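# Two robots unstack two sieve sets into a tote

## Task

On the work bench are two test-sieve stacks, each made of a pan, a sieve and a cover. Separate both stacks and place all six pieces completely inside the tote. No cover or sieve may have any portion of its skirt (its lower rim) sitting inside another piece. The tote has to finish on the work bench with nothing of it hanging past the edge. Either robot or both may work. At the end the grippers must be open and the robots moved away, so that nothing is held in place only by a robot. No robot may fall over or finish tilted.

## Robot and tools

ROBOTS. Two identical Hello Robot Stretch 3 units, r1 and r2. Each has a two-wheeled base (0.33 m long, 0.34 m wide, passive omni wheel at the rear), a lift that raises the arm on a mast, and an arm that telescopes out to the robot's RIGHT side. The base cannot slide sideways, so to shift the gripper forward or back you drive the base. A spin on the spot pivots about the point midway between the drive wheels, 0.05 m behind the front edge. With the arm in and the wrist folded, a spin sweeps a 0.28 m radius; an unfolded level wrist reaches beyond that.

FRAMES. Each robot reports in its own base frame: origin on the floor between the drive wheels, x forward, y left, z up. hand_pose is in that frame, located where the closed fingertips meet. The odometry frame is the base frame at the start. Robots cannot see each other's frames; use images, lidar_m, wrist_depth_mm and head_depth_mm to judge relative positions.

execute_actions. Argument actions is a list holding one action or none (empty list only returns state and pictures). The action is an object keyed by "r1" and/or "r2". Under each robot:
- base: exactly one of {"translate_m": d}, a straight drive offset in metres from the base's last reported position, -1 to 1, positive forward; or {"rotate_rad": d}, a spin offset in radians, -3.2 to 3.2, positive counter-clockwise seen from above.
- joints: absolute targets by name. lift_m 0 to 1.1 (arm height); arm_m 0 to 0.52 (extension); wrist_yaw_rad -1.345 to 4.42 (0 along the arm, positive toward the front, 3.0 folded over the base); wrist_pitch_rad -1.57 to 0.451 (0 level, negative tips fingers down); wrist_roll_rad -2.911 to 2.911 (0 fingers side by side); gripper_m -0.089 to 0.179 (bigger is wider; actual fingertip gap is smaller, by about 0.007 nearly shut and 0.025 fully open, and zero under 0.007); head_pan_rad -3.953 to 1.73 (0 forward, positive left, -1.57 faces the arm); head_tilt_rad -1.53 to 0.419 (negative down). Done tolerances: ±0.004 for metres, ±0.02 for yaw, roll and head, ±0.05 for pitch.
- contact_limits: {"arm_m": effort percent 1 to 100}; the arm motion halts (contact_stop) at that effort. Smaller is softer, but too small halts at once. It also caps the holding force until the next action.
All motions in one action begin together. Anything omitted may keep driving toward an older target. An unknown key or out-of-range number rejects the whole call. A single action runs at most 15 s. cameras picks which images return: r1_head_camera, r1_nav_camera, r1_wrist_camera, r2_head_camera, r2_nav_camera, r2_wrist_camera, or all; [] gives none.

wait: seconds 0 to 10; commands nothing and returns state and images.
zoom_image: camera plus region [x0, y0, x1, y1] in pixels from the top-left, at most 504 by 504, on that camera's newest full image.
finished_scene: scene number; ends the scene permanently and reports success, then gives the next task.

RESULTS. base_status and joint_status tell how each motion ended: done (base done means the wheels turned the full amount, slip included); off_target (stopped short, may still push); contact_stop, time_out, torque_fault (target dropped). After a contact stop the arm or lift goes slack until commanded again; a slack lift may sag under load or be pushed up by closing fingers on a surface. on_its_own covers uncommanded joints; its "held at" is the target, not the position. motor_effort is percent of maximum, positive toward larger values, with the bracketed peak of the last action; readings carry fixed bias and noise. Wheel effort positive means pushing forward. lidar_m: 12 distances, 30 degree sectors, first straight ahead then counter-clockwise (4th left, 7th rear, 10th right), "-" nothing seen, plane 0.17 m up, range 0.15 to 12 m; sees the other robot, not clear objects or itself. wrist_depth_mm (45 to 1000) and head_depth_mm (280 to 4000, image sideways) are 7x7 median depths. base_odometry counts wheel turns only; turned_by_wheels and turned_by_imu give turn since last result; base_tilt in degrees, forward and right positive, with up to 4 degrees fixed error.

SPEED AND SAFETY. Full base speed only when stowed (lift_m under 0.30, arm_m under 0.03, wrist_yaw_rad above 2.54); otherwise slow. Fold or unfold the wrist only with lift_m 0.32 to 0.95, wrist_pitch_rad -0.4, roll near 0; once folded the lift may go down to 0.25. With yaw below -0.4, keep pitch at -0.5 or lower. To grip, command gripper_m below the object's width; to let go, open at least 0.02 past the contact value; readings do not confirm a hold. Never let the two robots press together; after touching, any further drive pushes hard. Their travel differs slightly, so avoid carrying one item jointly. Pushing with the gripper above about 0.45 m, pushing again after a contact stop, or driving while hooked on something fixed can tip a robot; if it leans, back out in small steps, free the gripper, and drop lift_m near 0.2. Avoid drops, slams, hard pushes, wrist overloads and knocking pieces off the bench. Loose objects may occasionally get nudged by outside disturbances.

Each tool is called as a command line: name --argument value for each argument, lists and objects as JSON in quotes; but a table of rows of numbers goes row by row, as --pt "numbers of a row", without its own name.

## Session

execute_actions --actions '[]'

Scene clock: 0.00 s.
r1.base_odometry: x=+0.000 y=+0.000 heading=+0.000 (m, m, rad; r1's odometry frame)
r1.turned_by_wheels: +0.000 (rad since the last result)
r1.turned_by_imu: +0.000 (rad since the last result)
r1.base_tilt: forward=-0.1 right=+1.2 (deg)
r1.lidar_m: 0.72 0.71 0.78 1.20 3.53 3.84 4.10 1.32 2.04 5.27 1.85 0.90
r1.head_depth_mm: 820 819 817 817 819 816 814 / 785 782 781 780 778 782 781 / 749 750 750 748 749 748 748 / 720 719 716 718 718 718 718 / 692 690 693 690 689 689 687 / 664 663 664 663 664 664 662 / 641 642 640 640 638 640 638
r1.base_status: not commanded
r1.joint_positions: lift_m=+0.407 arm_m=+0.001 wrist_yaw_rad=+2.819 wrist_pitch_rad=-0.531 wrist_roll_rad=+0.009 gripper_m=+0.037 head_pan_rad=+0.000 head_tilt_rad=+0.007
r1.joint_status: not commanded
r1.motor_effort: left_wheel=+0 right_wheel=+1 lift_m=+35 arm_m=+0 wrist_yaw_rad=+0 wrist_pitch_rad=+6 wrist_roll_rad=+0 gripper_m=+0 head_pan_rad=+0 head_tilt_rad=+2 (%)
r1.hand_pose: x=+0.0449 y=+0.0518 z=+0.3947 quat_wxyz=(+0.293, +0.706, +0.073, +0.641) (m; r1's base frame)
r1.wrist_depth_mm: - - - - 855 682 585 / - - - - 927 725 613 / - 936 927 903 868 767 639 / 781 783 790 787 782 749 668 / 669 - 694 665 661 666 650 / 592 588 - 585 566 578 574 / 531 545 - 525 516 518 512
r2.base_odometry: x=+0.000 y=+0.000 heading=+0.000 (m, m, rad; r2's odometry frame)
r2.turned_by_wheels: +0.000 (rad since the last result)
r2.turned_by_imu: +0.000 (rad since the last result)
r2.base_tilt: forward=-0.7 right=-1.6 (deg)
r2.lidar_m: 1.35 2.30 3.48 3.97 3.59 0.88 1.00 1.69 2.46 1.38 1.18 1.18
r2.head_depth_mm: 1228 1220 1213 1200 1192 1191 1174 / 1338 1323 1313 1309 1302 1283 1275 / 1459 1453 1436 1431 1419 1413 1395 / 1615 1603 1591 1574 1563 1558 1529 / 1772 1806 1770 1760 1750 1716 1718 / 1956 2039 2027 1984 1974 1958 1931 / 1976 2382 2328 2280 2254 2240 2123
r2.base_status: not commanded
r2.joint_positions: lift_m=+0.410 arm_m=-0.002 wrist_yaw_rad=+2.997 wrist_pitch_rad=-0.341 wrist_roll_rad=-0.006 gripper_m=+0.037 head_pan_rad=+0.017 head_tilt_rad=-0.002
r2.joint_status: not commanded
r2.motor_effort: left_wheel=+0 right_wheel=+0 lift_m=+18 arm_m=+0 wrist_yaw_rad=+0 wrist_pitch_rad=+7 wrist_roll_rad=+0 gripper_m=+0 head_pan_rad=+0 head_tilt_rad=+1 (%)
r2.hand_pose: x=+0.0125 y=+0.0884 z=+0.4402 quat_wxyz=(+0.170, +0.701, +0.070, +0.689) (m; r2's base frame)
r2.wrist_depth_mm: - - - - - - - / - - - - - - - / - - - - - - - / 990 - - - - - - / 814 812 - 841 837 860 858 / 674 686 - 685 714 693 706 / 580 577 594 586 594 599 603
pictures: r1_head_camera (sideways: a quarter turn clockwise sets it upright), r1_nav_camera (sideways: a quarter turn counterclockwise sets it upright), r1_wrist_camera, r2_head_camera (sideways: a quarter turn clockwise sets it upright), r2_nav_camera (sideways: a quarter turn counterclockwise sets it upright), r2_wrist_camera
Images, in order (width x height): r1_head_camera 896x504, r1_nav_camera 672x504, r1_wrist_camera 644x364, r2_head_camera 896x504, r2_nav_camera 672x504, r2_wrist_camera 644x364.

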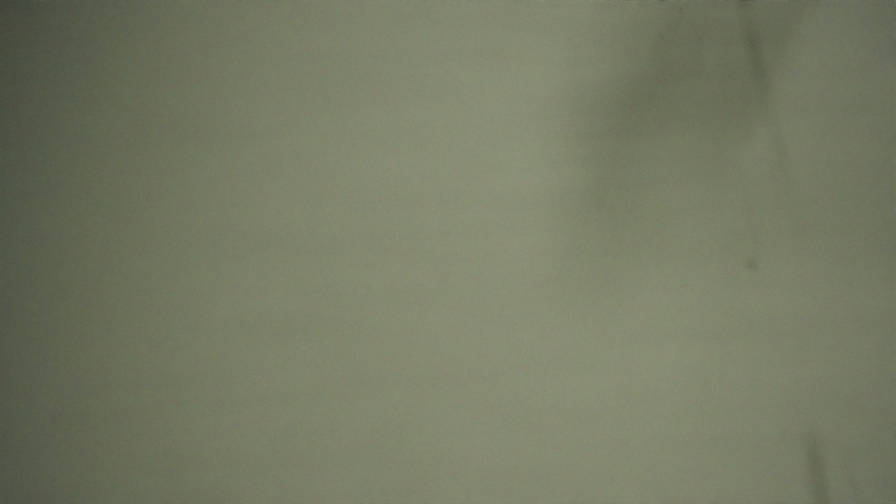

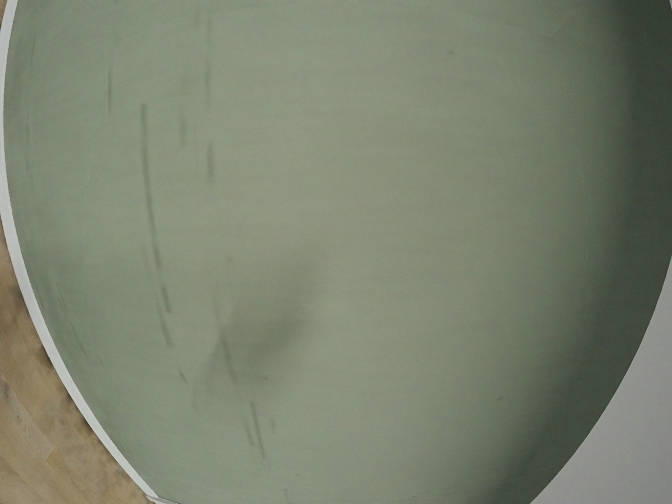

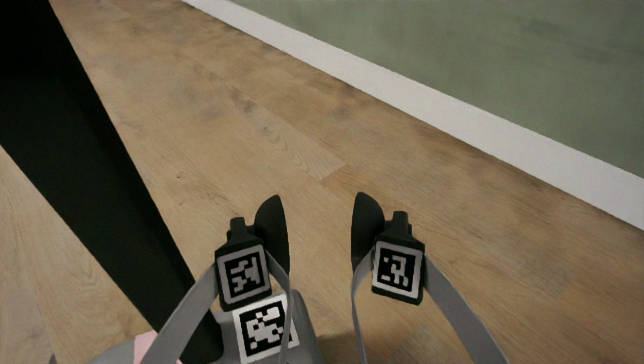

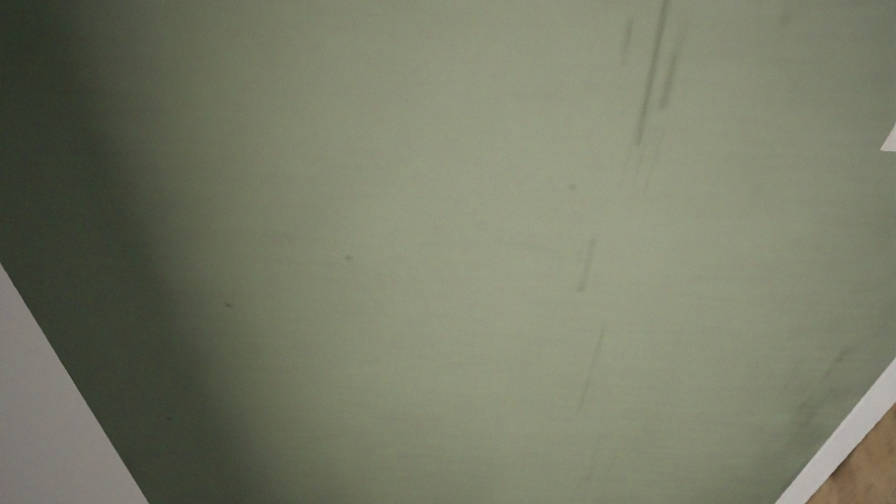

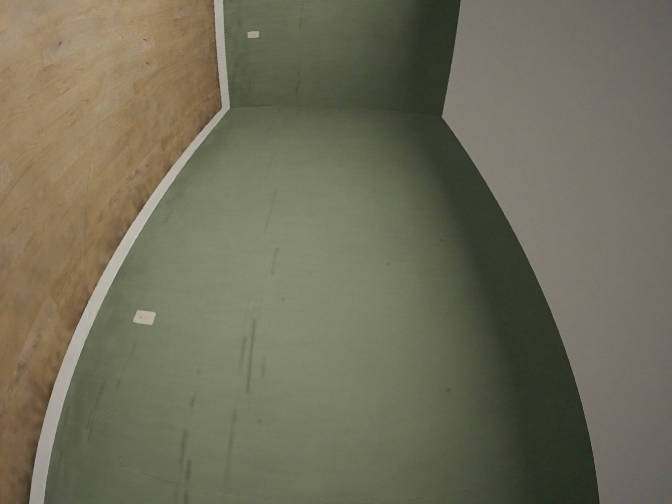

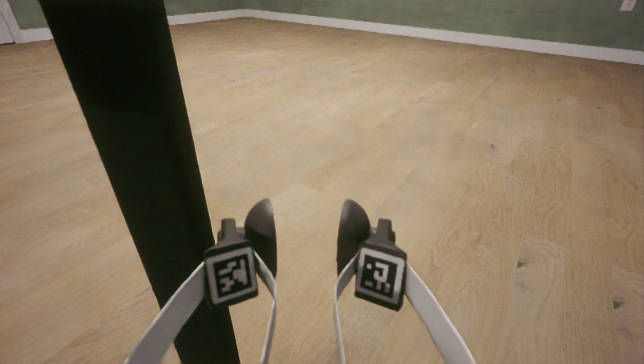

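execute_actions --actions '[{"r1":{"joints":{"head_pan_rad":-2.4,"head_tilt_rad":-0.5}},"r2":{"joints":{"head_pan_rad":-3.3,"head_tilt_rad":-0.6}}}]' --cameras '["r1_head_camera","r2_head_camera","r2_nav_camera"]'

Scene clock: 3.53 s.
r1.base_odometry: x=+0.000 y=+0.000 heading=+0.000 (m, m, rad; r1's odometry frame)
r1.turned_by_wheels: +0.000 (rad since the last result)
r1.turned_by_imu: +0.000 (rad since the last result)
r1.base_tilt: forward=+0.0 right=+1.1 (deg)
r1.lidar_m: 0.72 0.71 0.78 1.19 3.54 3.84 4.08 1.32 2.04 5.31 1.85 0.90
r1.head_depth_mm: 3369 3668 3168 2388 1932 1553 1297 / 3468 3784 1617 2278 1820 1562 1293 / 3606 3971 1649 2395 1962 1577 1306 / 3704 - 1666 2537 1978 1569 1311 / 3902 - 1667 2535 2006 1586 1319 / 3945 - 1731 2611 2007 1596 1326 / - - 1890 2752 2037 1613 1332
r1.base_status: not commanded
r1.joint_positions: lift_m=+0.407 arm_m=+0.001 wrist_yaw_rad=+2.819 wrist_pitch_rad=-0.531 wrist_roll_rad=+0.009 gripper_m=+0.037 head_pan_rad=-2.393 head_tilt_rad=-0.494
r1.joint_status: all done
r1.motor_effort: left_wheel=-1(0) right_wheel=+0(0) lift_m=+35(35) arm_m=+0(0) wrist_yaw_rad=-1(1) wrist_pitch_rad=+7(7) wrist_roll_rad=+0(0) gripper_m=+0(0) head_pan_rad=-3(37) head_tilt_rad=-3(29) (%)
r1.hand_pose: x=+0.0449 y=+0.0518 z=+0.3947 quat_wxyz=(+0.293, +0.706, +0.073, +0.641) (m; r1's base frame)
r1.wrist_depth_mm: - - - - 832 693 583 / - - - - 908 727 615 / - 952 929 939 875 767 645 / 792 787 774 774 766 767 674 / 689 - 679 670 667 651 652 / 593 577 - 592 559 585 578 / 530 533 - 535 517 518 515
r2.base_odometry: x=+0.000 y=+0.000 heading=+0.000 (m, m, rad; r2's odometry frame)
r2.turned_by_wheels: +0.000 (rad since the last result)
r2.turned_by_imu: +0.000 (rad since the last result)
r2.base_tilt: forward=-0.6 right=-1.6 (deg)
r2.lidar_m: 1.35 2.30 3.48 4.00 3.59 0.89 1.00 1.69 2.45 1.38 1.18 1.18
r2.head_depth_mm: 3101 3349 1321 997 1658 1481 1252 / 3275 3579 1339 1040 1804 1344 1245 / 3491 3683 1321 2043 1783 1395 1246 / 3725 3839 1307 2116 1782 1461 1243 / - - 1296 2252 1681 1458 1232 / - - 1391 2245 1718 1450 1231 / - - 1528 2233 1747 1443 1223
r2.base_status: not commanded
r2.joint_positions: lift_m=+0.410 arm_m=-0.002 wrist_yaw_rad=+2.997 wrist_pitch_rad=-0.341 wrist_roll_rad=-0.006 gripper_m=+0.037 head_pan_rad=-3.293 head_tilt_rad=-0.593
r2.joint_status: all done
r2.motor_effort: left_wheel=-1(1) right_wheel=+0(0) lift_m=+18(18) arm_m=+0(0) wrist_yaw_rad=+1(0) wrist_pitch_rad=+7(7) wrist_roll_rad=+0(0) gripper_m=+0(0) head_pan_rad=-4(52) head_tilt_rad=-2(25) (%)
r2.hand_pose: x=+0.0125 y=+0.0884 z=+0.4402 quat_wxyz=(+0.170, +0.701, +0.070, +0.689) (m; r2's base frame)
r2.wrist_depth_mm: - - - - - - - / - - - - - - - / - - - - - - - / - - - - - - - / 821 809 - 833 852 844 851 / 684 683 - 684 711 706 708 / 574 577 588 586 593 601 604
pictures: r1_head_camera (sideways: a quarter turn clockwise sets it upright), r2_head_camera (sideways: a quarter turn clockwise sets it upright), r2_nav_camera (sideways: a quarter turn counterclockwise sets it upright)
Images, in order (width x height): r1_head_camera 896x504, r2_head_camera 896x504, r2_nav_camera 672x504.

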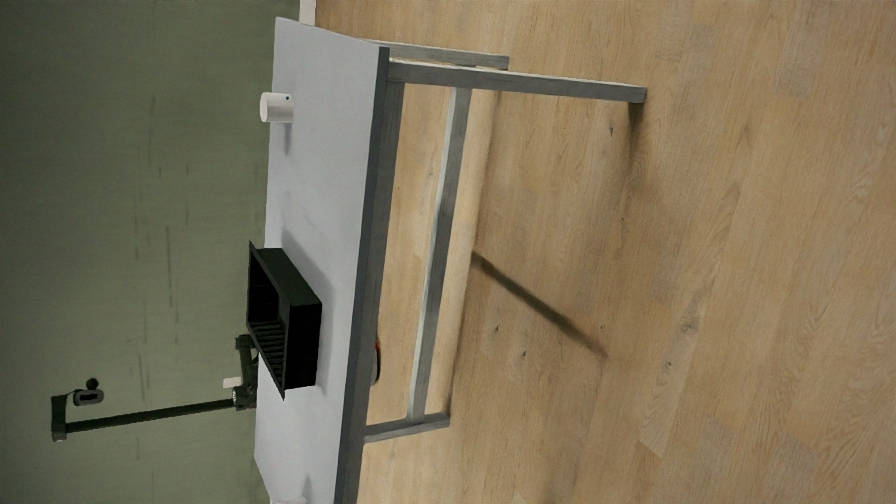

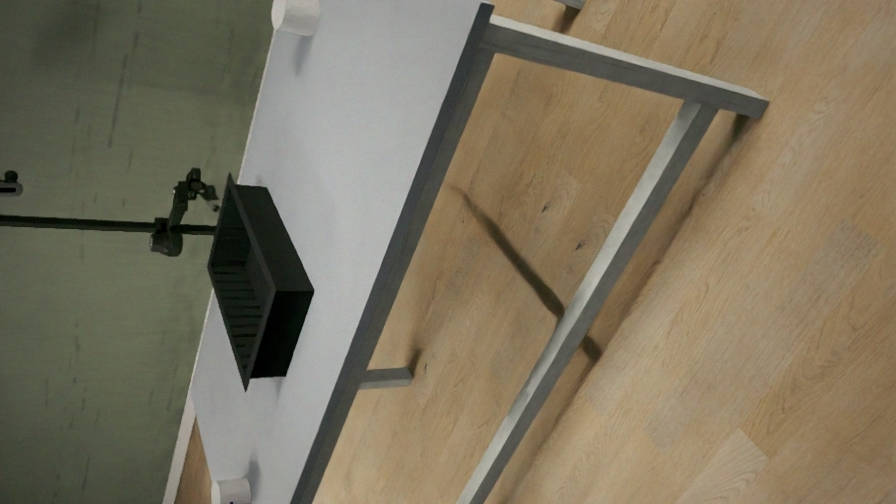

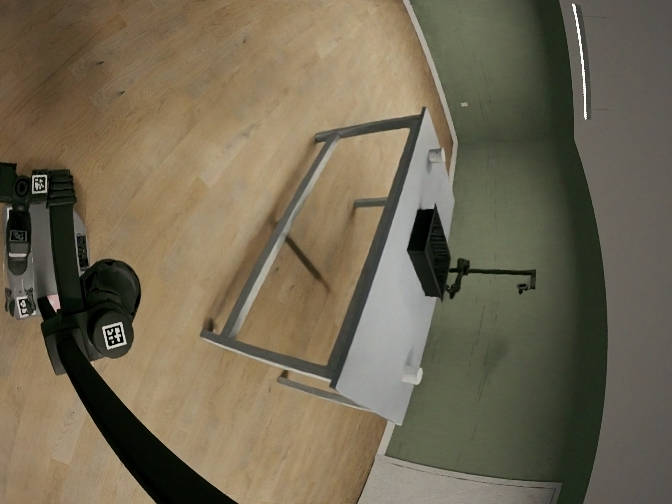

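execute_actions --actions '[{"r1":{"base":{"rotate_rad":-1.9},"joints":{"lift_m":0.28,"wrist_pitch_rad":-0.4,"wrist_yaw_rad":3.0,"head_pan_rad":-0.7,"head_tilt_rad":-0.8}},"r2":{"base":{"rotate_rad":-2.74},"joints":{"lift_m":0.28,"head_pan_rad":-1.0,"head_tilt_rad":-0.8}}}]' --cameras '[]'

execute_actions --actions '[{"r1":{"base":{"translate_m":1.0}},"r2":{"base":{"translate_m":1.0}}}]' --cameras '["r1_head_camera","r1_nav_camera","r2_head_camera","r2_nav_camera"]'

Scene clock: 16.60 s.
r1.base_odometry: x=+0.000 y=+0.000 heading=-1.900 (m, m, rad; r1's odometry frame)
r1.turned_by_wheels: -1.900 (rad since the last result)
r1.turned_by_imu: -1.877 (rad since the last result)
r1.base_tilt: forward=-0.1 right=+1.1 (deg)
r1.lidar_m: 2.04 5.23 1.23 0.78 0.71 0.72 0.88 1.74 3.55 4.33 1.32 1.33
r1.head_depth_mm: 3392 2721 2120 1755 1478 1285 1133 / 3409 2742 2131 1752 1485 1288 1139 / 1665 2042 2117 1773 1493 1297 1145 / 1588 2171 2169 1784 1513 1305 1150 / 1624 2200 2184 1800 1501 1312 1160 / 1586 2261 2200 1807 1523 1315 1160 / 1473 2289 2210 1821 1535 1322 1164
r1.base_status: done
r1.joint_positions: lift_m=+0.280 arm_m=+0.001 wrist_yaw_rad=+2.999 wrist_pitch_rad=-0.420 wrist_roll_rad=+0.009 gripper_m=+0.037 head_pan_rad=-0.707 head_tilt_rad=-0.791
r1.joint_status: all done
r1.motor_effort: left_wheel=+4(16) right_wheel=-3(8) lift_m=+24(32) arm_m=+0(0) wrist_yaw_rad=+1(5) wrist_pitch_rad=+9(12) wrist_roll_rad=+0(0) gripper_m=+0(0) head_pan_rad=+3(36) head_tilt_rad=-3(25) (%)
r1.hand_pose: x=+0.0106 y=+0.0757 z=+0.2925 quat_wxyz=(+0.197, +0.703, +0.097, +0.676) (m; r1's base frame)
r1.wrist_depth_mm: 571 - 823 - - - - / 601 - 887 - - - - / 631 - 877 877 838 832 821 / 656 692 711 690 686 678 669 / 592 581 - 567 577 561 555 / 505 513 - - 467 483 479 / 454 - - - 430 422 421
r2.base_odometry: x=+0.000 y=+0.000 heading=-2.740 (m, m, rad; r2's odometry frame)
r2.turned_by_wheels: -2.740 (rad since the last result)
r2.turned_by_imu: -2.702 (rad since the last result)
r2.base_tilt: forward=-0.5 right=-1.5 (deg)
r2.lidar_m: 1.48 2.93 1.46 1.19 1.18 1.29 2.01 3.48 3.81 3.62 0.88 0.96
r2.head_depth_mm: 2962 2858 2212 1795 1518 1309 1147 / 3078 2887 2211 1800 1509 1296 1152 / 3095 2624 2132 1786 1513 1293 1137 / 3150 1167 1062 1702 1465 1298 1145 / 3117 1160 1022 1769 1443 1296 1141 / 3201 1160 1998 1765 1466 1296 1137 / 3244 1150 1970 1770 1496 1283 1132
r2.base_status: done
r2.joint_positions: lift_m=+0.280 arm_m=-0.002 wrist_yaw_rad=+2.997 wrist_pitch_rad=-0.341 wrist_roll_rad=-0.006 gripper_m=+0.037 head_pan_rad=-1.006 head_tilt_rad=-0.791
r2.joint_status: all done
r2.motor_effort: left_wheel=+5(23) right_wheel=-4(11) lift_m=+12(15) arm_m=+0(0) wrist_yaw_rad=+1(1) wrist_pitch_rad=+8(7) wrist_roll_rad=+0(0) gripper_m=-1(1) head_pan_rad=+3(54) head_tilt_rad=-3(16) (%)
r2.hand_pose: x=+0.0125 y=+0.0883 z=+0.3107 quat_wxyz=(+0.170, +0.701, +0.070, +0.689) (m; r2's base frame)
r2.wrist_depth_mm: 918 - - - - - - / 947 - - - - - - / 950 - - - - - - / 761 - 787 782 796 805 815 / 610 619 - 633 638 646 663 / 512 520 - 530 546 531 538 / 455 - - 451 455 459 460
pictures: none
No camera images: the call's "cameras" was empty. Leave "cameras" out to get every camera's image.

Scene clock: 21.60 s.
r1.base_odometry: x=-0.323 y=-0.946 heading=-1.900 (m, m, rad; r1's odometry frame)
r1.turned_by_wheels: +0.000 (rad since the last result)
r1.turned_by_imu: +0.004 (rad since the last result)
r1.base_tilt: forward=-0.2 right=+1.1 (deg)
r1.lidar_m: 1.04 4.44 2.27 1.48 1.35 1.35 1.67 3.29 4.32 0.92 1.34 1.35
r1.head_depth_mm: 2959 1106 865 1659 1483 1283 1133 / 2890 1036 872 1667 1493 1292 1139 / 2977 1121 881 1725 1495 1301 1143 / 3093 1037 889 1740 1510 1305 1151 / 3149 1155 896 1739 1510 1311 1149 / 3228 1163 905 1803 1522 1311 1158 / 3288 1174 938 1809 1537 1321 1165
r1.base_status: done
r1.joint_positions: lift_m=+0.280 arm_m=+0.001 wrist_yaw_rad=+2.999 wrist_pitch_rad=-0.420 wrist_roll_rad=+0.009 gripper_m=+0.037 head_pan_rad=-0.707 head_tilt_rad=-0.791
r1.joint_status: not commanded
r1.motor_effort: left_wheel=+4(16) right_wheel=-3(6) lift_m=+24(23) arm_m=+0(0) wrist_yaw_rad=+1(1) wrist_pitch_rad=+9(9) wrist_roll_rad=+0(0) gripper_m=+0(0) head_pan_rad=+2(3) head_tilt_rad=-5(5) (%)
r1.hand_pose: x=+0.0106 y=+0.0758 z=+0.2927 quat_wxyz=(+0.197, +0.703, +0.097, +0.677) (m; r1's base frame)
r1.wrist_depth_mm: - - - - - - - / - - - - - - - / 904 - 875 855 820 830 810 / 705 693 708 679 683 667 661 / 588 592 - 569 565 565 558 / 511 514 - - 470 486 484 / 455 - - - 429 428 424
r2.base_odometry: x=-0.920 y=-0.391 heading=-2.740 (m, m, rad; r2's odometry frame)
r2.turned_by_wheels: +0.000 (rad since the last result)
r2.turned_by_imu: +0.002 (rad since the last result)
r2.base_tilt: forward=-0.6 right=-1.3 (deg)
r2.lidar_m: 0.85 3.83 1.91 1.55 1.54 1.69 2.63 4.41 0.63 0.51 0.51 0.56
r2.head_depth_mm: 2674 2854 839 738 1417 1309 1130 / 2666 1034 902 733 1444 1308 1150 / 2812 1045 861 733 1448 1303 1147 / 2864 1160 866 728 1460 1246 1143 / 2945 1160 890 727 1502 1248 1134 / 3028 1151 890 744 1483 1242 1140 / 3041 1152 887 761 1485 1243 1133
r2.base_status: done
r2.joint_positions: lift_m=+0.280 arm_m=-0.002 wrist_yaw_rad=+2.997 wrist_pitch_rad=-0.341 wrist_roll_rad=-0.006 gripper_m=+0.037 head_pan_rad=-1.006 head_tilt_rad=-0.791
r2.joint_status: not commanded
r2.motor_effort: left_wheel=+4(16) right_wheel=-4(8) lift_m=+12(12) arm_m=+0(0) wrist_yaw_rad=+1(1) wrist_pitch_rad=+8(8) wrist_roll_rad=+0(0) gripper_m=+0(0) head_pan_rad=+4(4) head_tilt_rad=-3(3) (%)
r2.hand_pose: x=+0.0125 y=+0.0883 z=+0.3107 quat_wxyz=(+0.170, +0.701, +0.070, +0.689) (m; r2's base frame)
r2.wrist_depth_mm: - - - - - - - / - - - - - - - / 993 - - - - - - / 755 - 783 791 802 805 812 / 614 631 - 636 638 649 656 / 515 519 - 530 542 531 538 / 455 - - 452 456 461 456
pictures: r1_head_camera (sideways: a quarter turn clockwise sets it upright), r1_nav_camera (sideways: a quarter turn counterclockwise sets it upright), r2_head_camera (sideways: a quarter turn clockwise sets it upright), r2_nav_camera (sideways: a quarter turn counterclockwise sets it upright)
Images, in order (width x height): r1_head_camera 896x504, r1_nav_camera 672x504, r2_head_camera 896x504, r2_nav_camera 672x504.

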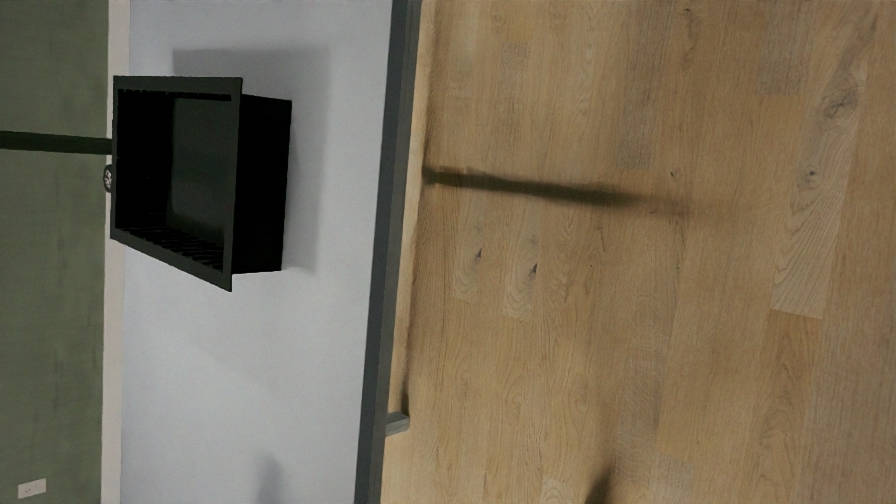

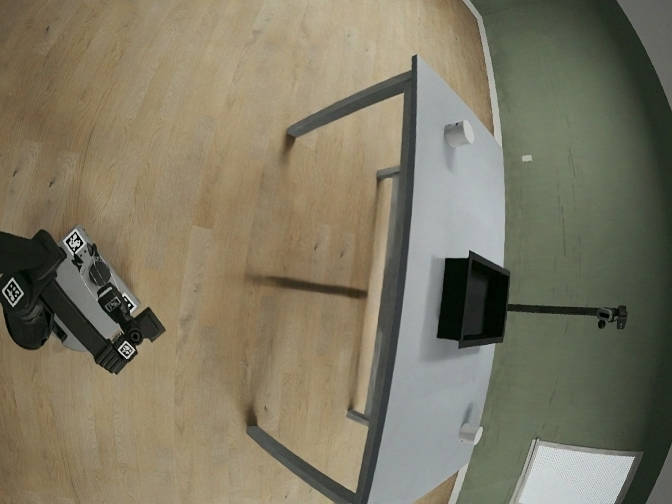

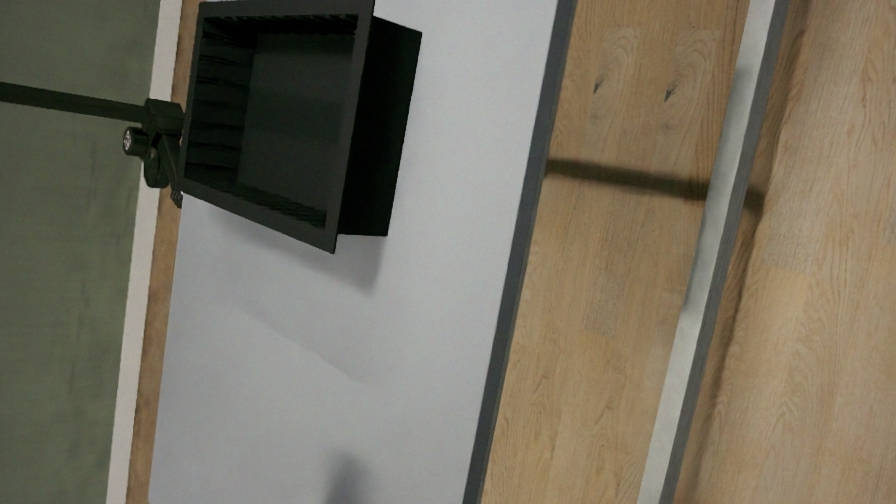

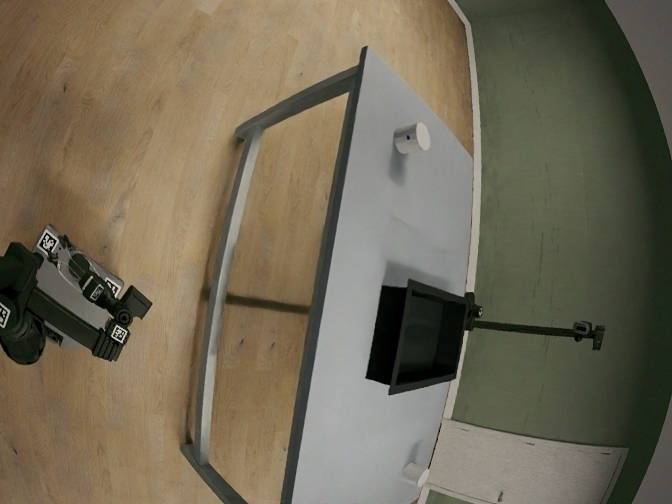

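execute_actions --actions '[{"r1":{"base":{"translate_m":0.5}},"r2":{"base":{"translate_m":0.5}}}]' --cameras '[]'

execute_actions --actions '[{"r1":{"base":{"rotate_rad":0.76},"joints":{"lift_m":0.94,"head_pan_rad":-1.57,"head_tilt_rad":-0.9}},"r2":{"base":{"rotate_rad":0.33},"joints":{"lift_m":0.94,"wrist_pitch_rad":-0.4,"head_pan_rad":-1.57,"head_tilt_rad":-0.9}}}]' --cameras '["r1_head_camera","r2_head_camera"]'

Scene clock: 28.37 s.
r1.base_odometry: x=-0.484 y=-1.420 heading=-1.900 (m, m, rad; r1's odometry frame)
r1.turned_by_wheels: +0.000 (rad since the last result)
r1.turned_by_imu: +0.002 (rad since the last result)
r1.base_tilt: forward=+0.0 right=+1.2 (deg)
r1.lidar_m: 0.54 4.06 2.82 1.78 1.66 1.67 2.06 4.08 1.07 1.12 1.03 1.03
r1.head_depth_mm: 2692 2690 864 711 604 1282 1132 / 2765 2729 873 716 607 1285 1137 / 2786 2773 879 720 623 1293 1147 / 2830 2813 888 724 627 1301 1148 / 2877 2838 893 694 645 1310 1158 / 2918 2879 903 715 649 1289 1163 / 2980 2883 968 740 669 1248 1161
r1.base_status: done
r1.joint_positions: lift_m=+0.280 arm_m=+0.001 wrist_yaw_rad=+2.999 wrist_pitch_rad=-0.419 wrist_roll_rad=+0.009 gripper_m=+0.037 head_pan_rad=-0.707 head_tilt_rad=-0.791
r1.joint_status: not commanded
r1.motor_effort: left_wheel=+3(15) right_wheel=-2(6) lift_m=+24(24) arm_m=+0(0) wrist_yaw_rad=+1(1) wrist_pitch_rad=+9(9) wrist_roll_rad=+0(0) gripper_m=+0(0) head_pan_rad=+2(3) head_tilt_rad=-4(3) (%)
r1.hand_pose: x=+0.0106 y=+0.0758 z=+0.2927 quat_wxyz=(+0.197, +0.703, +0.097, +0.677) (m; r1's base frame)
r1.wrist_depth_mm: - - - - - - - / - - - - - - - / 902 - 882 859 835 828 832 / 718 683 699 682 681 670 662 / 593 588 - 580 560 564 549 / 499 521 - - 471 485 478 / 456 - - - 427 424 426
r2.base_odometry: x=-1.380 y=-0.587 heading=-2.740 (m, m, rad; r2's odometry frame)
r2.turned_by_wheels: +0.000 (rad since the last result)
r2.turned_by_imu: +0.002 (rad since the last result)
r2.base_tilt: forward=-0.6 right=-1.6 (deg)
r2.lidar_m: 3.95 3.93 2.13 1.73 1.72 1.89 2.95 0.81 0.41 0.33 0.33 0.36
r2.head_depth_mm: 2563 2757 907 737 619 545 1148 / 2602 2766 902 734 618 555 1148 / 2678 2824 899 696 618 564 1111 / 2728 2844 894 693 615 1226 1103 / 2792 2824 893 725 611 1250 1100 / 2827 2793 2167 722 610 753 1095 / 2901 2732 2155 1759 610 1265 1132
r2.base_status: done
r2.joint_positions: lift_m=+0.280 arm_m=-0.002 wrist_yaw_rad=+2.997 wrist_pitch_rad=-0.341 wrist_roll_rad=-0.006 gripper_m=+0.037 head_pan_rad=-1.006 head_tilt_rad=-0.791
r2.joint_status: not commanded
r2.motor_effort: left_wheel=+3(18) right_wheel=-4(9) lift_m=+12(12) arm_m=+0(0) wrist_yaw_rad=+1(2) wrist_pitch_rad=+7(8) wrist_roll_rad=+0(0) gripper_m=+0(1) head_pan_rad=+3(3) head_tilt_rad=-3(3) (%)
r2.hand_pose: x=+0.0125 y=+0.0883 z=+0.3107 quat_wxyz=(+0.170, +0.701, +0.070, +0.689) (m; r2's base frame)
r2.wrist_depth_mm: - - - - - - - / - - - - - - - / - - - - - - - / 764 - 788 789 798 815 806 / 610 617 - 626 637 652 649 / 511 524 - 530 543 540 540 / 452 - - 454 458 456 456
pictures: none
No camera images: the call's "cameras" was empty. Leave "cameras" out to get every camera's image.

Scene clock: 35.20 s.
r1.base_odometry: x=-0.484 y=-1.420 heading=-1.140 (m, m, rad; r1's odometry frame)
r1.turned_by_wheels: +0.760 (rad since the last result)
r1.turned_by_imu: +0.755 (rad since the last result)
r1.base_tilt: forward=-0.1 right=+1.2 (deg)
r1.lidar_m: 4.07 2.17 1.69 1.66 1.75 2.56 4.69 1.07 1.05 1.03 0.54 4.15
r1.head_depth_mm: 2725 869 771 - 1344 1234 1126 / 2739 927 765 - - - - / 2747 933 769 - - - - / 2745 943 776 697 - 1271 1130 / 2814 952 780 696 - 1256 1129 / 2805 959 698 668 1377 1249 1136 / 2852 969 792 672 967 1231 1134
r1.base_status: done
r1.joint_positions: lift_m=+0.940 arm_m=+0.001 wrist_yaw_rad=+2.999 wrist_pitch_rad=-0.419 wrist_roll_rad=+0.009 gripper_m=+0.037 head_pan_rad=-1.563 head_tilt_rad=-0.889
r1.joint_status: all done
r1.motor_effort: left_wheel=-5(13) right_wheel=+4(10) lift_m=+46(48) arm_m=+0(0) wrist_yaw_rad=+1(1) wrist_pitch_rad=+9(9) wrist_roll_rad=+0(0) gripper_m=+0(0) head_pan_rad=-3(35) head_tilt_rad=-5(15) (%)
r1.hand_pose: x=+0.0106 y=+0.0758 z=+0.9520 quat_wxyz=(+0.197, +0.703, +0.097, +0.677) (m; r1's base frame)
r1.wrist_depth_mm: - - - - - - - / - - - - - - - / - - - - - - - / - - - - - - - / - - - - - - - / - - - - - - - / - - - - - - -
r2.base_odometry: x=-1.380 y=-0.587 heading=-2.410 (m, m, rad; r2's odometry frame)
r2.turned_by_wheels: +0.330 (rad since the last result)
r2.turned_by_imu: +0.327 (rad since the last result)
r2.base_tilt: forward=-0.5 right=-1.5 (deg)
r2.lidar_m: 3.93 2.55 1.81 1.72 1.76 2.36 4.89 0.49 0.34 0.33 0.34 4.12
r2.head_depth_mm: 2685 965 812 - - 1251 1120 / 2679 965 785 - - 1247 1138 / 2703 957 786 - - - - / 2675 955 781 691 - 1270 - / 2705 951 782 606 - 1244 1117 / 2686 948 776 658 598 1241 1114 / 2674 2177 775 656 579 864 1111
r2.base_status: done
r2.joint_positions: lift_m=+0.940 arm_m=-0.002 wrist_yaw_rad=+2.997 wrist_pitch_rad=-0.414 wrist_roll_rad=-0.006 gripper_m=+0.037 head_pan_rad=-1.563 head_tilt_rad=-0.889
r2.joint_status: all done
r2.motor_effort: left_wheel=-5(16) right_wheel=+4(12) lift_m=+24(25) arm_m=+0(0) wrist_yaw_rad=+1(1) wrist_pitch_rad=+7(7) wrist_roll_rad=+0(0) gripper_m=+0(0) head_pan_rad=-4(38) head_tilt_rad=-4(10) (%)
r2.hand_pose: x=+0.0113 y=+0.0799 z=+0.9532 quat_wxyz=(+0.195, +0.698, +0.096, +0.682) (m; r2's base frame)
r2.wrist_depth_mm: - - - - - - - / - - - - - - - / - - - - - - - / - - - - - - - / - - - - - - - / - - - - - - - / - - - - - - -
pictures: r1_head_camera (sideways: a quarter turn clockwise sets it upright), r2_head_camera (sideways: a quarter turn clockwise sets it upright)
Images, in order (width x height): r1_head_camera 896x504, r2_head_camera 896x504.

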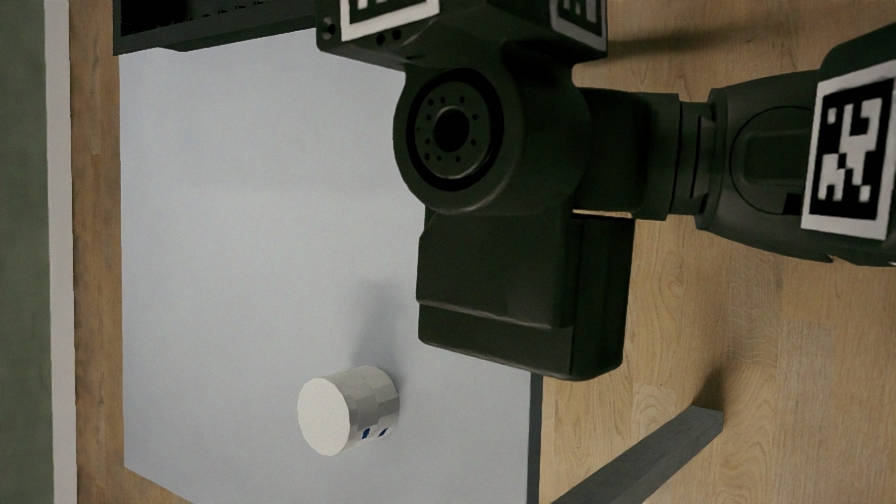

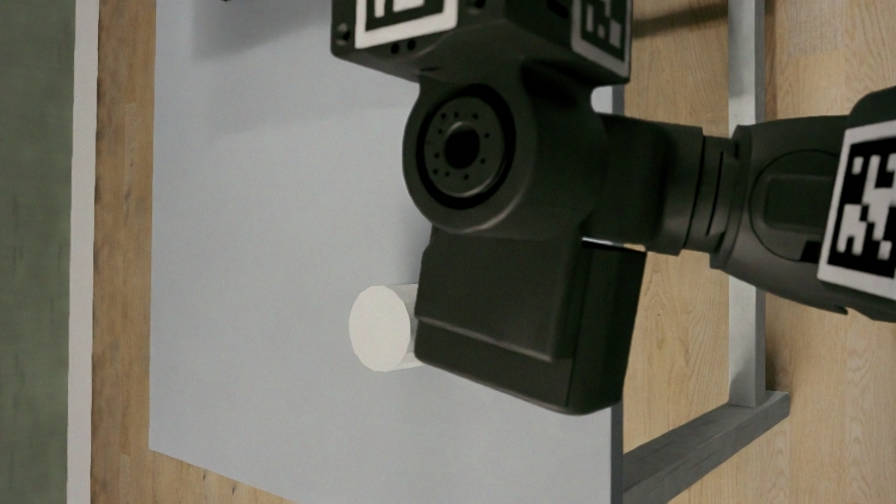

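execute_actions --actions '[{"r1":{"base":{"translate_m":0.2},"joints":{"wrist_yaw_rad":0,"gripper_m":0.14}},"r2":{"base":{"translate_m":0.1},"joints":{"wrist_yaw_rad":0,"gripper_m":0.14}}}]' --cameras '[]'

execute_actions --actions '[{"r1":{"joints":{"lift_m":1.09,"wrist_pitch_rad":-1.4,"arm_m":0.2}},"r2":{"joints":{"lift_m":1.09,"wrist_pitch_rad":-1.4,"arm_m":0.12}}}]' --cameras '["r1_wrist_camera","r2_wrist_camera","r1_head_camera"]'

Scene clock: 41.17 s.
r1.base_odometry: x=-0.401 y=-1.601 heading=-1.140 (m, m, rad; r1's odometry frame)
r1.turned_by_wheels: +0.000 (rad since the last result)
r1.turned_by_imu: +0.000 (rad since the last result)
r1.base_tilt: forward=-0.1 right=+1.2 (deg)
r1.lidar_m: 3.87 2.13 1.68 1.64 1.75 2.53 1.26 1.27 1.06 1.04 0.43 3.95
r1.head_depth_mm: 2757 919 797 - - - 1116 / 2734 926 785 - - 1207 1132 / 2777 935 810 - - 1210 1139 / 2807 943 778 663 1391 1250 1126 / 2794 950 793 651 1348 1217 1129 / 2822 2350 806 669 1353 1263 1135 / 2851 2362 1958 1663 1443 1269 1140
r1.base_status: done
r1.joint_positions: lift_m=+0.940 arm_m=+0.001 wrist_yaw_rad=+0.002 wrist_pitch_rad=-0.419 wrist_roll_rad=+0.009 gripper_m=+0.140 head_pan_rad=-1.563 head_tilt_rad=-0.889
r1.joint_status: all done
r1.motor_effort: left_wheel=-5(8) right_wheel=+4(9) lift_m=+45(46) arm_m=+0(0) wrist_yaw_rad=+1(0) wrist_pitch_rad=+9(9) wrist_roll_rad=+0(0) gripper_m=+0(83) head_pan_rad=-2(2) head_tilt_rad=-5(5) (%)
r1.hand_pose: x=-0.0211 y=-0.3704 z=+0.9520 quat_wxyz=(+0.689, +0.147, -0.694, -0.147) (m; r1's base frame)
r1.wrist_depth_mm: - - - - - - - / - - - 862 836 827 654 / - - 679 643 651 630 533 / - - 520 411 513 509 485 / - - 434 402 427 452 420 / - - 374 368 361 - 363 / - 326 325 323 322 319 315
r2.base_odometry: x=-1.455 y=-0.654 heading=-2.410 (m, m, rad; r2's odometry frame)
r2.turned_by_wheels: +0.000 (rad since the last result)
r2.turned_by_imu: +0.001 (rad since the last result)
r2.base_tilt: forward=-0.6 right=-1.5 (deg)
r2.lidar_m: 3.83 2.55 1.81 1.72 1.77 2.36 4.98 0.48 0.34 0.32 0.33 4.02
r2.head_depth_mm: 2715 969 813 - - - 1113 / 2694 961 808 - - - 1122 / 2671 959 817 - - - 1121 / 2703 956 803 661 574 1230 1125 / 2672 951 789 660 583 1247 1113 / 2696 2187 775 656 582 987 1111 / 2666 2314 1899 1578 593 1237 1107
r2.base_status: done
r2.joint_positions: lift_m=+0.940 arm_m=-0.002 wrist_yaw_rad=+0.004 wrist_pitch_rad=-0.414 wrist_roll_rad=-0.006 gripper_m=+0.140 head_pan_rad=-1.563 head_tilt_rad=-0.889
r2.joint_status: all done
r2.motor_effort: left_wheel=-5(9) right_wheel=+4(9) lift_m=+25(24) arm_m=+0(0) wrist_yaw_rad=-3(3) wrist_pitch_rad=+7(7) wrist_roll_rad=+0(0) gripper_m=+0(81) head_pan_rad=-5(4) head_tilt_rad=-4(4) (%)
r2.hand_pose: x=-0.0207 y=-0.3676 z=+0.9532 quat_wxyz=(+0.695, +0.147, -0.689, -0.144) (m; r2's base frame)
r2.wrist_depth_mm: - - - - - - - / - - - - - - - / - - 653 653 670 648 657 / - - 513 517 525 536 473 / - - 427 339 435 452 432 / - - 361 326 368 - 373 / - 314 318 317 322 322 323
pictures: none
No camera images: the call's "cameras" was empty. Leave "cameras" out to get every camera's image.

Scene clock: 43.87 s.
r1.base_odometry: x=-0.401 y=-1.601 heading=-1.140 (m, m, rad; r1's odometry frame)
r1.turned_by_wheels: +0.000 (rad since the last result)
r1.turned_by_imu: +0.000 (rad since the last result)
r1.base_tilt: forward=-0.1 right=+0.9 (deg)
r1.lidar_m: 3.86 2.13 1.68 1.64 1.74 2.53 1.26 1.27 1.06 1.04 0.43 3.96
r1.head_depth_mm: 2725 924 762 649 1347 1234 1111 / 2768 900 768 653 1374 1238 1133 / - - 751 658 1386 1253 1135 / 2791 914 733 662 1392 1249 1124 / 2820 954 804 663 1347 1219 1128 / 2831 2345 807 667 1351 1268 1132 / 2833 2381 1952 1659 1437 1269 1137
r1.base_status: not commanded
r1.joint_positions: lift_m=+1.090 arm_m=+0.200 wrist_yaw_rad=+0.000 wrist_pitch_rad=-1.398 wrist_roll_rad=+0.009 gripper_m=+0.140 head_pan_rad=-1.563 head_tilt_rad=-0.889
r1.joint_status: all done
r1.motor_effort: left_wheel=-5(6) right_wheel=+4(4) lift_m=+45(46) arm_m=+5(6) wrist_yaw_rad=+1(1) wrist_pitch_rad=-1(6) wrist_roll_rad=+0(0) gripper_m=+1(0) head_pan_rad=-3(2) head_tilt_rad=-5(5) (%)
r1.hand_pose: x=-0.0216 y=-0.3648 z=+0.9718 quat_wxyz=(+0.539, +0.453, -0.543, -0.457) (m; r1's base frame)
r1.wrist_depth_mm: - 370 367 354 371 369 371 / - 370 369 373 371 372 373 / - 375 374 374 373 376 379 / - 373 379 379 379 379 378 / - - - - - - - / - - - - - - - / - - - - - - -
r2.base_odometry: x=-1.455 y=-0.654 heading=-2.410 (m, m, rad; r2's odometry frame)
r2.turned_by_wheels: +0.000 (rad since the last result)
r2.turned_by_imu: +0.000 (rad since the last result)
r2.base_tilt: forward=-0.6 right=-1.6 (deg)
r2.lidar_m: 3.83 2.55 1.81 1.72 1.78 2.35 4.97 0.48 0.34 0.32 0.33 4.03
r2.head_depth_mm: 2810 970 790 667 589 1255 1119 / - - 746 665 587 1256 1116 / - - 729 636 587 1254 1127 / 2670 982 760 634 585 1249 1127 / 2683 954 779 644 583 1238 1109 / 2699 2194 777 658 582 987 1109 / 2680 2320 1906 1569 592 1240 1106
r2.base_status: not commanded
r2.joint_positions: lift_m=+1.090 arm_m=+0.120 wrist_yaw_rad=+0.002 wrist_pitch_rad=-1.397 wrist_roll_rad=-0.006 gripper_m=+0.140 head_pan_rad=-1.563 head_tilt_rad=-0.889
r2.joint_status: all done
r2.motor_effort: left_wheel=-5(5) right_wheel=+5(5) lift_m=+24(25) arm_m=+3(2) wrist_yaw_rad=-2(2) wrist_pitch_rad=-1(7) wrist_roll_rad=+0(0) gripper_m=+0(0) head_pan_rad=-4(5) head_tilt_rad=-4(3) (%)
r2.hand_pose: x=-0.0216 y=-0.2850 z=+0.9717 quat_wxyz=(+0.544, +0.457, -0.539, -0.453) (m; r2's base frame)
r2.wrist_depth_mm: - 360 361 319 368 369 375 / - 363 365 368 370 375 381 / - 365 371 370 377 380 384 / - 369 370 375 376 384 386 / - - - - - - - / - - - - - - - / - - - - - - -
pictures: r1_head_camera (sideways: a quarter turn clockwise sets it upright), r1_wrist_camera, r2_wrist_camera
Images, in order (width x height): r1_head_camera 896x504, r1_wrist_camera 644x364, r2_wrist_camera 644x364.

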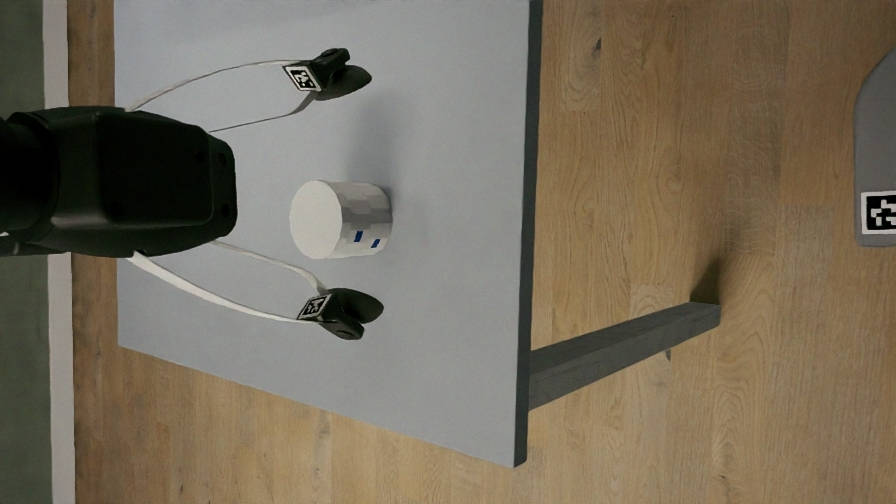

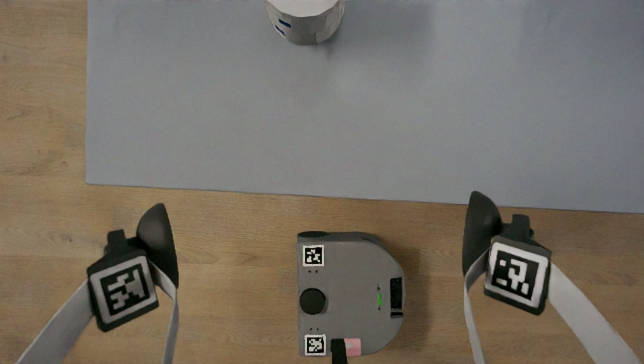

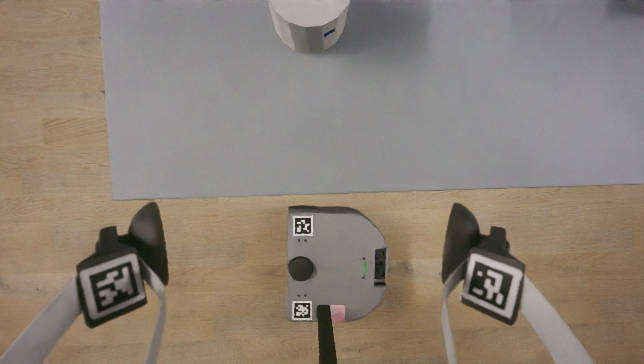

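execute_actions --actions '[{"r1":{"base":{"translate_m":0.01},"joints":{"lift_m":1.03,"arm_m":0.36}},"r2":{"joints":{"lift_m":1.03,"arm_m":0.27}}}]' --cameras '["r1_wrist_camera","r2_wrist_camera","r1_head_camera","r2_head_camera"]'

Scene clock: 48.03 s.
r1.base_odometry: x=-0.397 y=-1.610 heading=-1.140 (m, m, rad; r1's odometry frame)
r1.turned_by_wheels: +0.000 (rad since the last result)
r1.turned_by_imu: -0.001 (rad since the last result)
r1.base_tilt: forward=-0.1 right=+1.3 (deg)
r1.lidar_m: 3.86 2.17 1.67 1.64 1.74 2.53 1.27 1.28 1.06 1.04 0.43 3.96
r1.head_depth_mm: 2751 921 759 647 1348 1231 1110 / 2728 931 764 653 1368 1241 1129 / - 904 732 656 1385 1249 1137 / 2819 915 761 660 1395 1250 1127 / 2816 951 781 664 958 1218 1129 / 2780 2360 830 670 1353 1261 1138 / 2862 2382 1942 1668 1440 1277 1138
r1.base_status: done
r1.joint_positions: lift_m=+1.030 arm_m=+0.360 wrist_yaw_rad=+0.000 wrist_pitch_rad=-1.399 wrist_roll_rad=+0.009 gripper_m=+0.140 head_pan_rad=-1.563 head_tilt_rad=-0.889
r1.joint_status: all done
r1.motor_effort: left_wheel=-5(8) right_wheel=+4(8) lift_m=+23(35) arm_m=+5(4) wrist_yaw_rad=+1(1) wrist_pitch_rad=+0(1) wrist_roll_rad=+0(0) gripper_m=+0(0) head_pan_rad=-2(2) head_tilt_rad=-5(5) (%)
r1.hand_pose: x=-0.0216 y=-0.5245 z=+0.9125 quat_wxyz=(+0.539, +0.453, -0.543, -0.458) (m; r1's base frame)
r1.wrist_depth_mm: - 306 308 307 309 310 309 / - 310 309 310 310 312 312 / - 308 311 242 315 315 317 / - 313 313 244 317 318 319 / - 316 318 318 322 323 320 / - - 321 324 321 - 327 / - 326 323 325 325 330 328
r2.base_odometry: x=-1.455 y=-0.654 heading=-2.410 (m, m, rad; r2's odometry frame)
r2.turned_by_wheels: +0.000 (rad since the last result)
r2.turned_by_imu: +0.000 (rad since the last result)
r2.base_tilt: forward=-0.6 right=-1.5 (deg)
r2.lidar_m: 3.81 2.55 1.81 1.72 1.78 2.36 4.98 0.48 0.34 0.32 0.33 4.02
r2.head_depth_mm: 2781 966 788 667 589 1253 1119 / 2781 961 807 665 587 1254 1120 / - - 784 636 587 1251 1127 / 2692 953 779 634 585 1246 1125 / 2697 951 788 661 584 1248 1109 / 2684 2183 777 657 583 985 1111 / 2666 2313 1898 1577 592 1236 1109
r2.base_status: not commanded
r2.joint_positions: lift_m=+1.030 arm_m=+0.270 wrist_yaw_rad=+0.002 wrist_pitch_rad=-1.398 wrist_roll_rad=-0.006 gripper_m=+0.140 head_pan_rad=-1.563 head_tilt_rad=-0.889
r2.joint_status: all done
r2.motor_effort: left_wheel=-6(6) right_wheel=+4(5) lift_m=+12(21) arm_m=+3(6) wrist_yaw_rad=-2(1) wrist_pitch_rad=+0(1) wrist_roll_rad=+0(0) gripper_m=+0(0) head_pan_rad=-4(4) head_tilt_rad=-4(4) (%)
r2.hand_pose: x=-0.0216 y=-0.4348 z=+0.9126 quat_wxyz=(+0.543, +0.457, -0.539, -0.454) (m; r2's base frame)
r2.wrist_depth_mm: - 298 301 304 307 311 315 / - 303 307 308 313 315 317 / - 305 308 240 314 319 320 / - 309 310 241 317 319 322 / - 311 315 321 319 326 328 / - - 317 322 327 - 331 / - 317 322 325 328 331 -
pictures: r1_head_camera (sideways: a quarter turn clockwise sets it upright), r1_wrist_camera, r2_head_camera (sideways: a quarter turn clockwise sets it upright), r2_wrist_camera
Images, in order (width x height): r1_head_camera 896x504, r1_wrist_camera 644x364, r2_head_camera 896x504, r2_wrist_camera 644x364.

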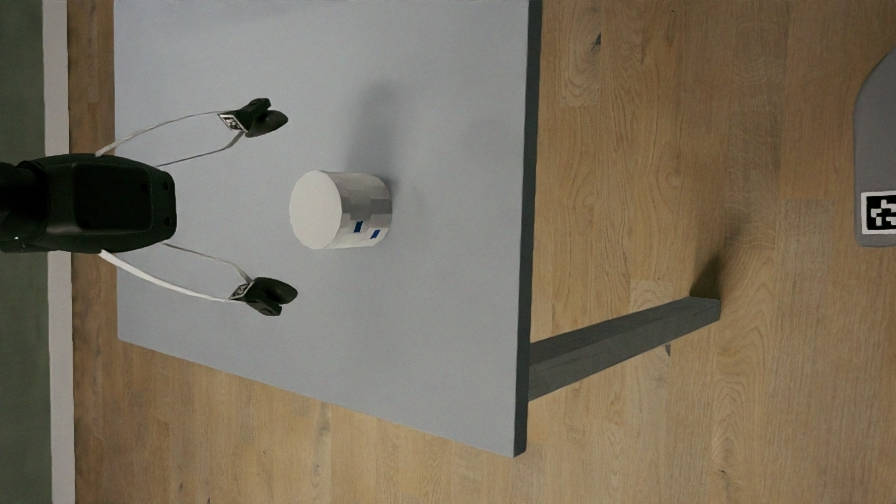

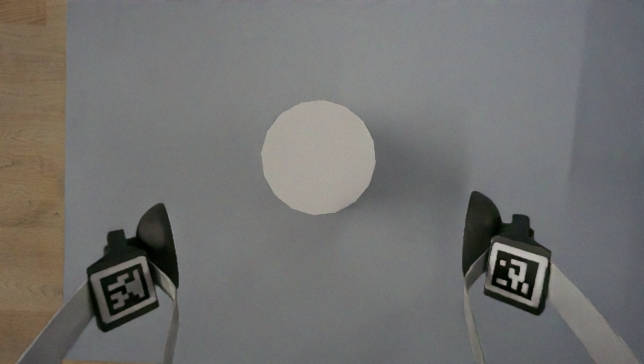

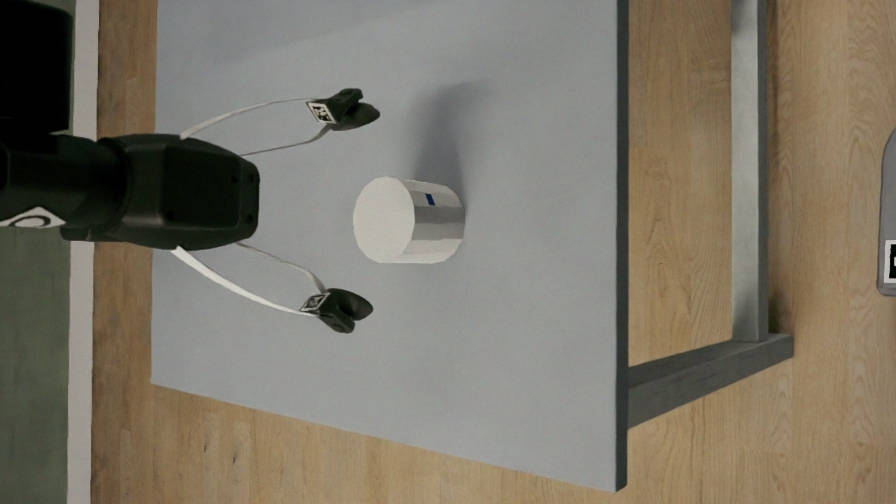

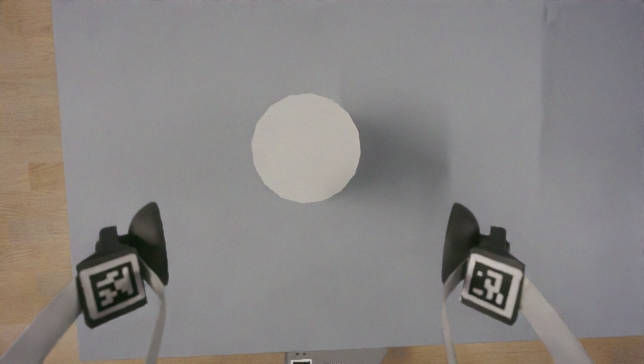

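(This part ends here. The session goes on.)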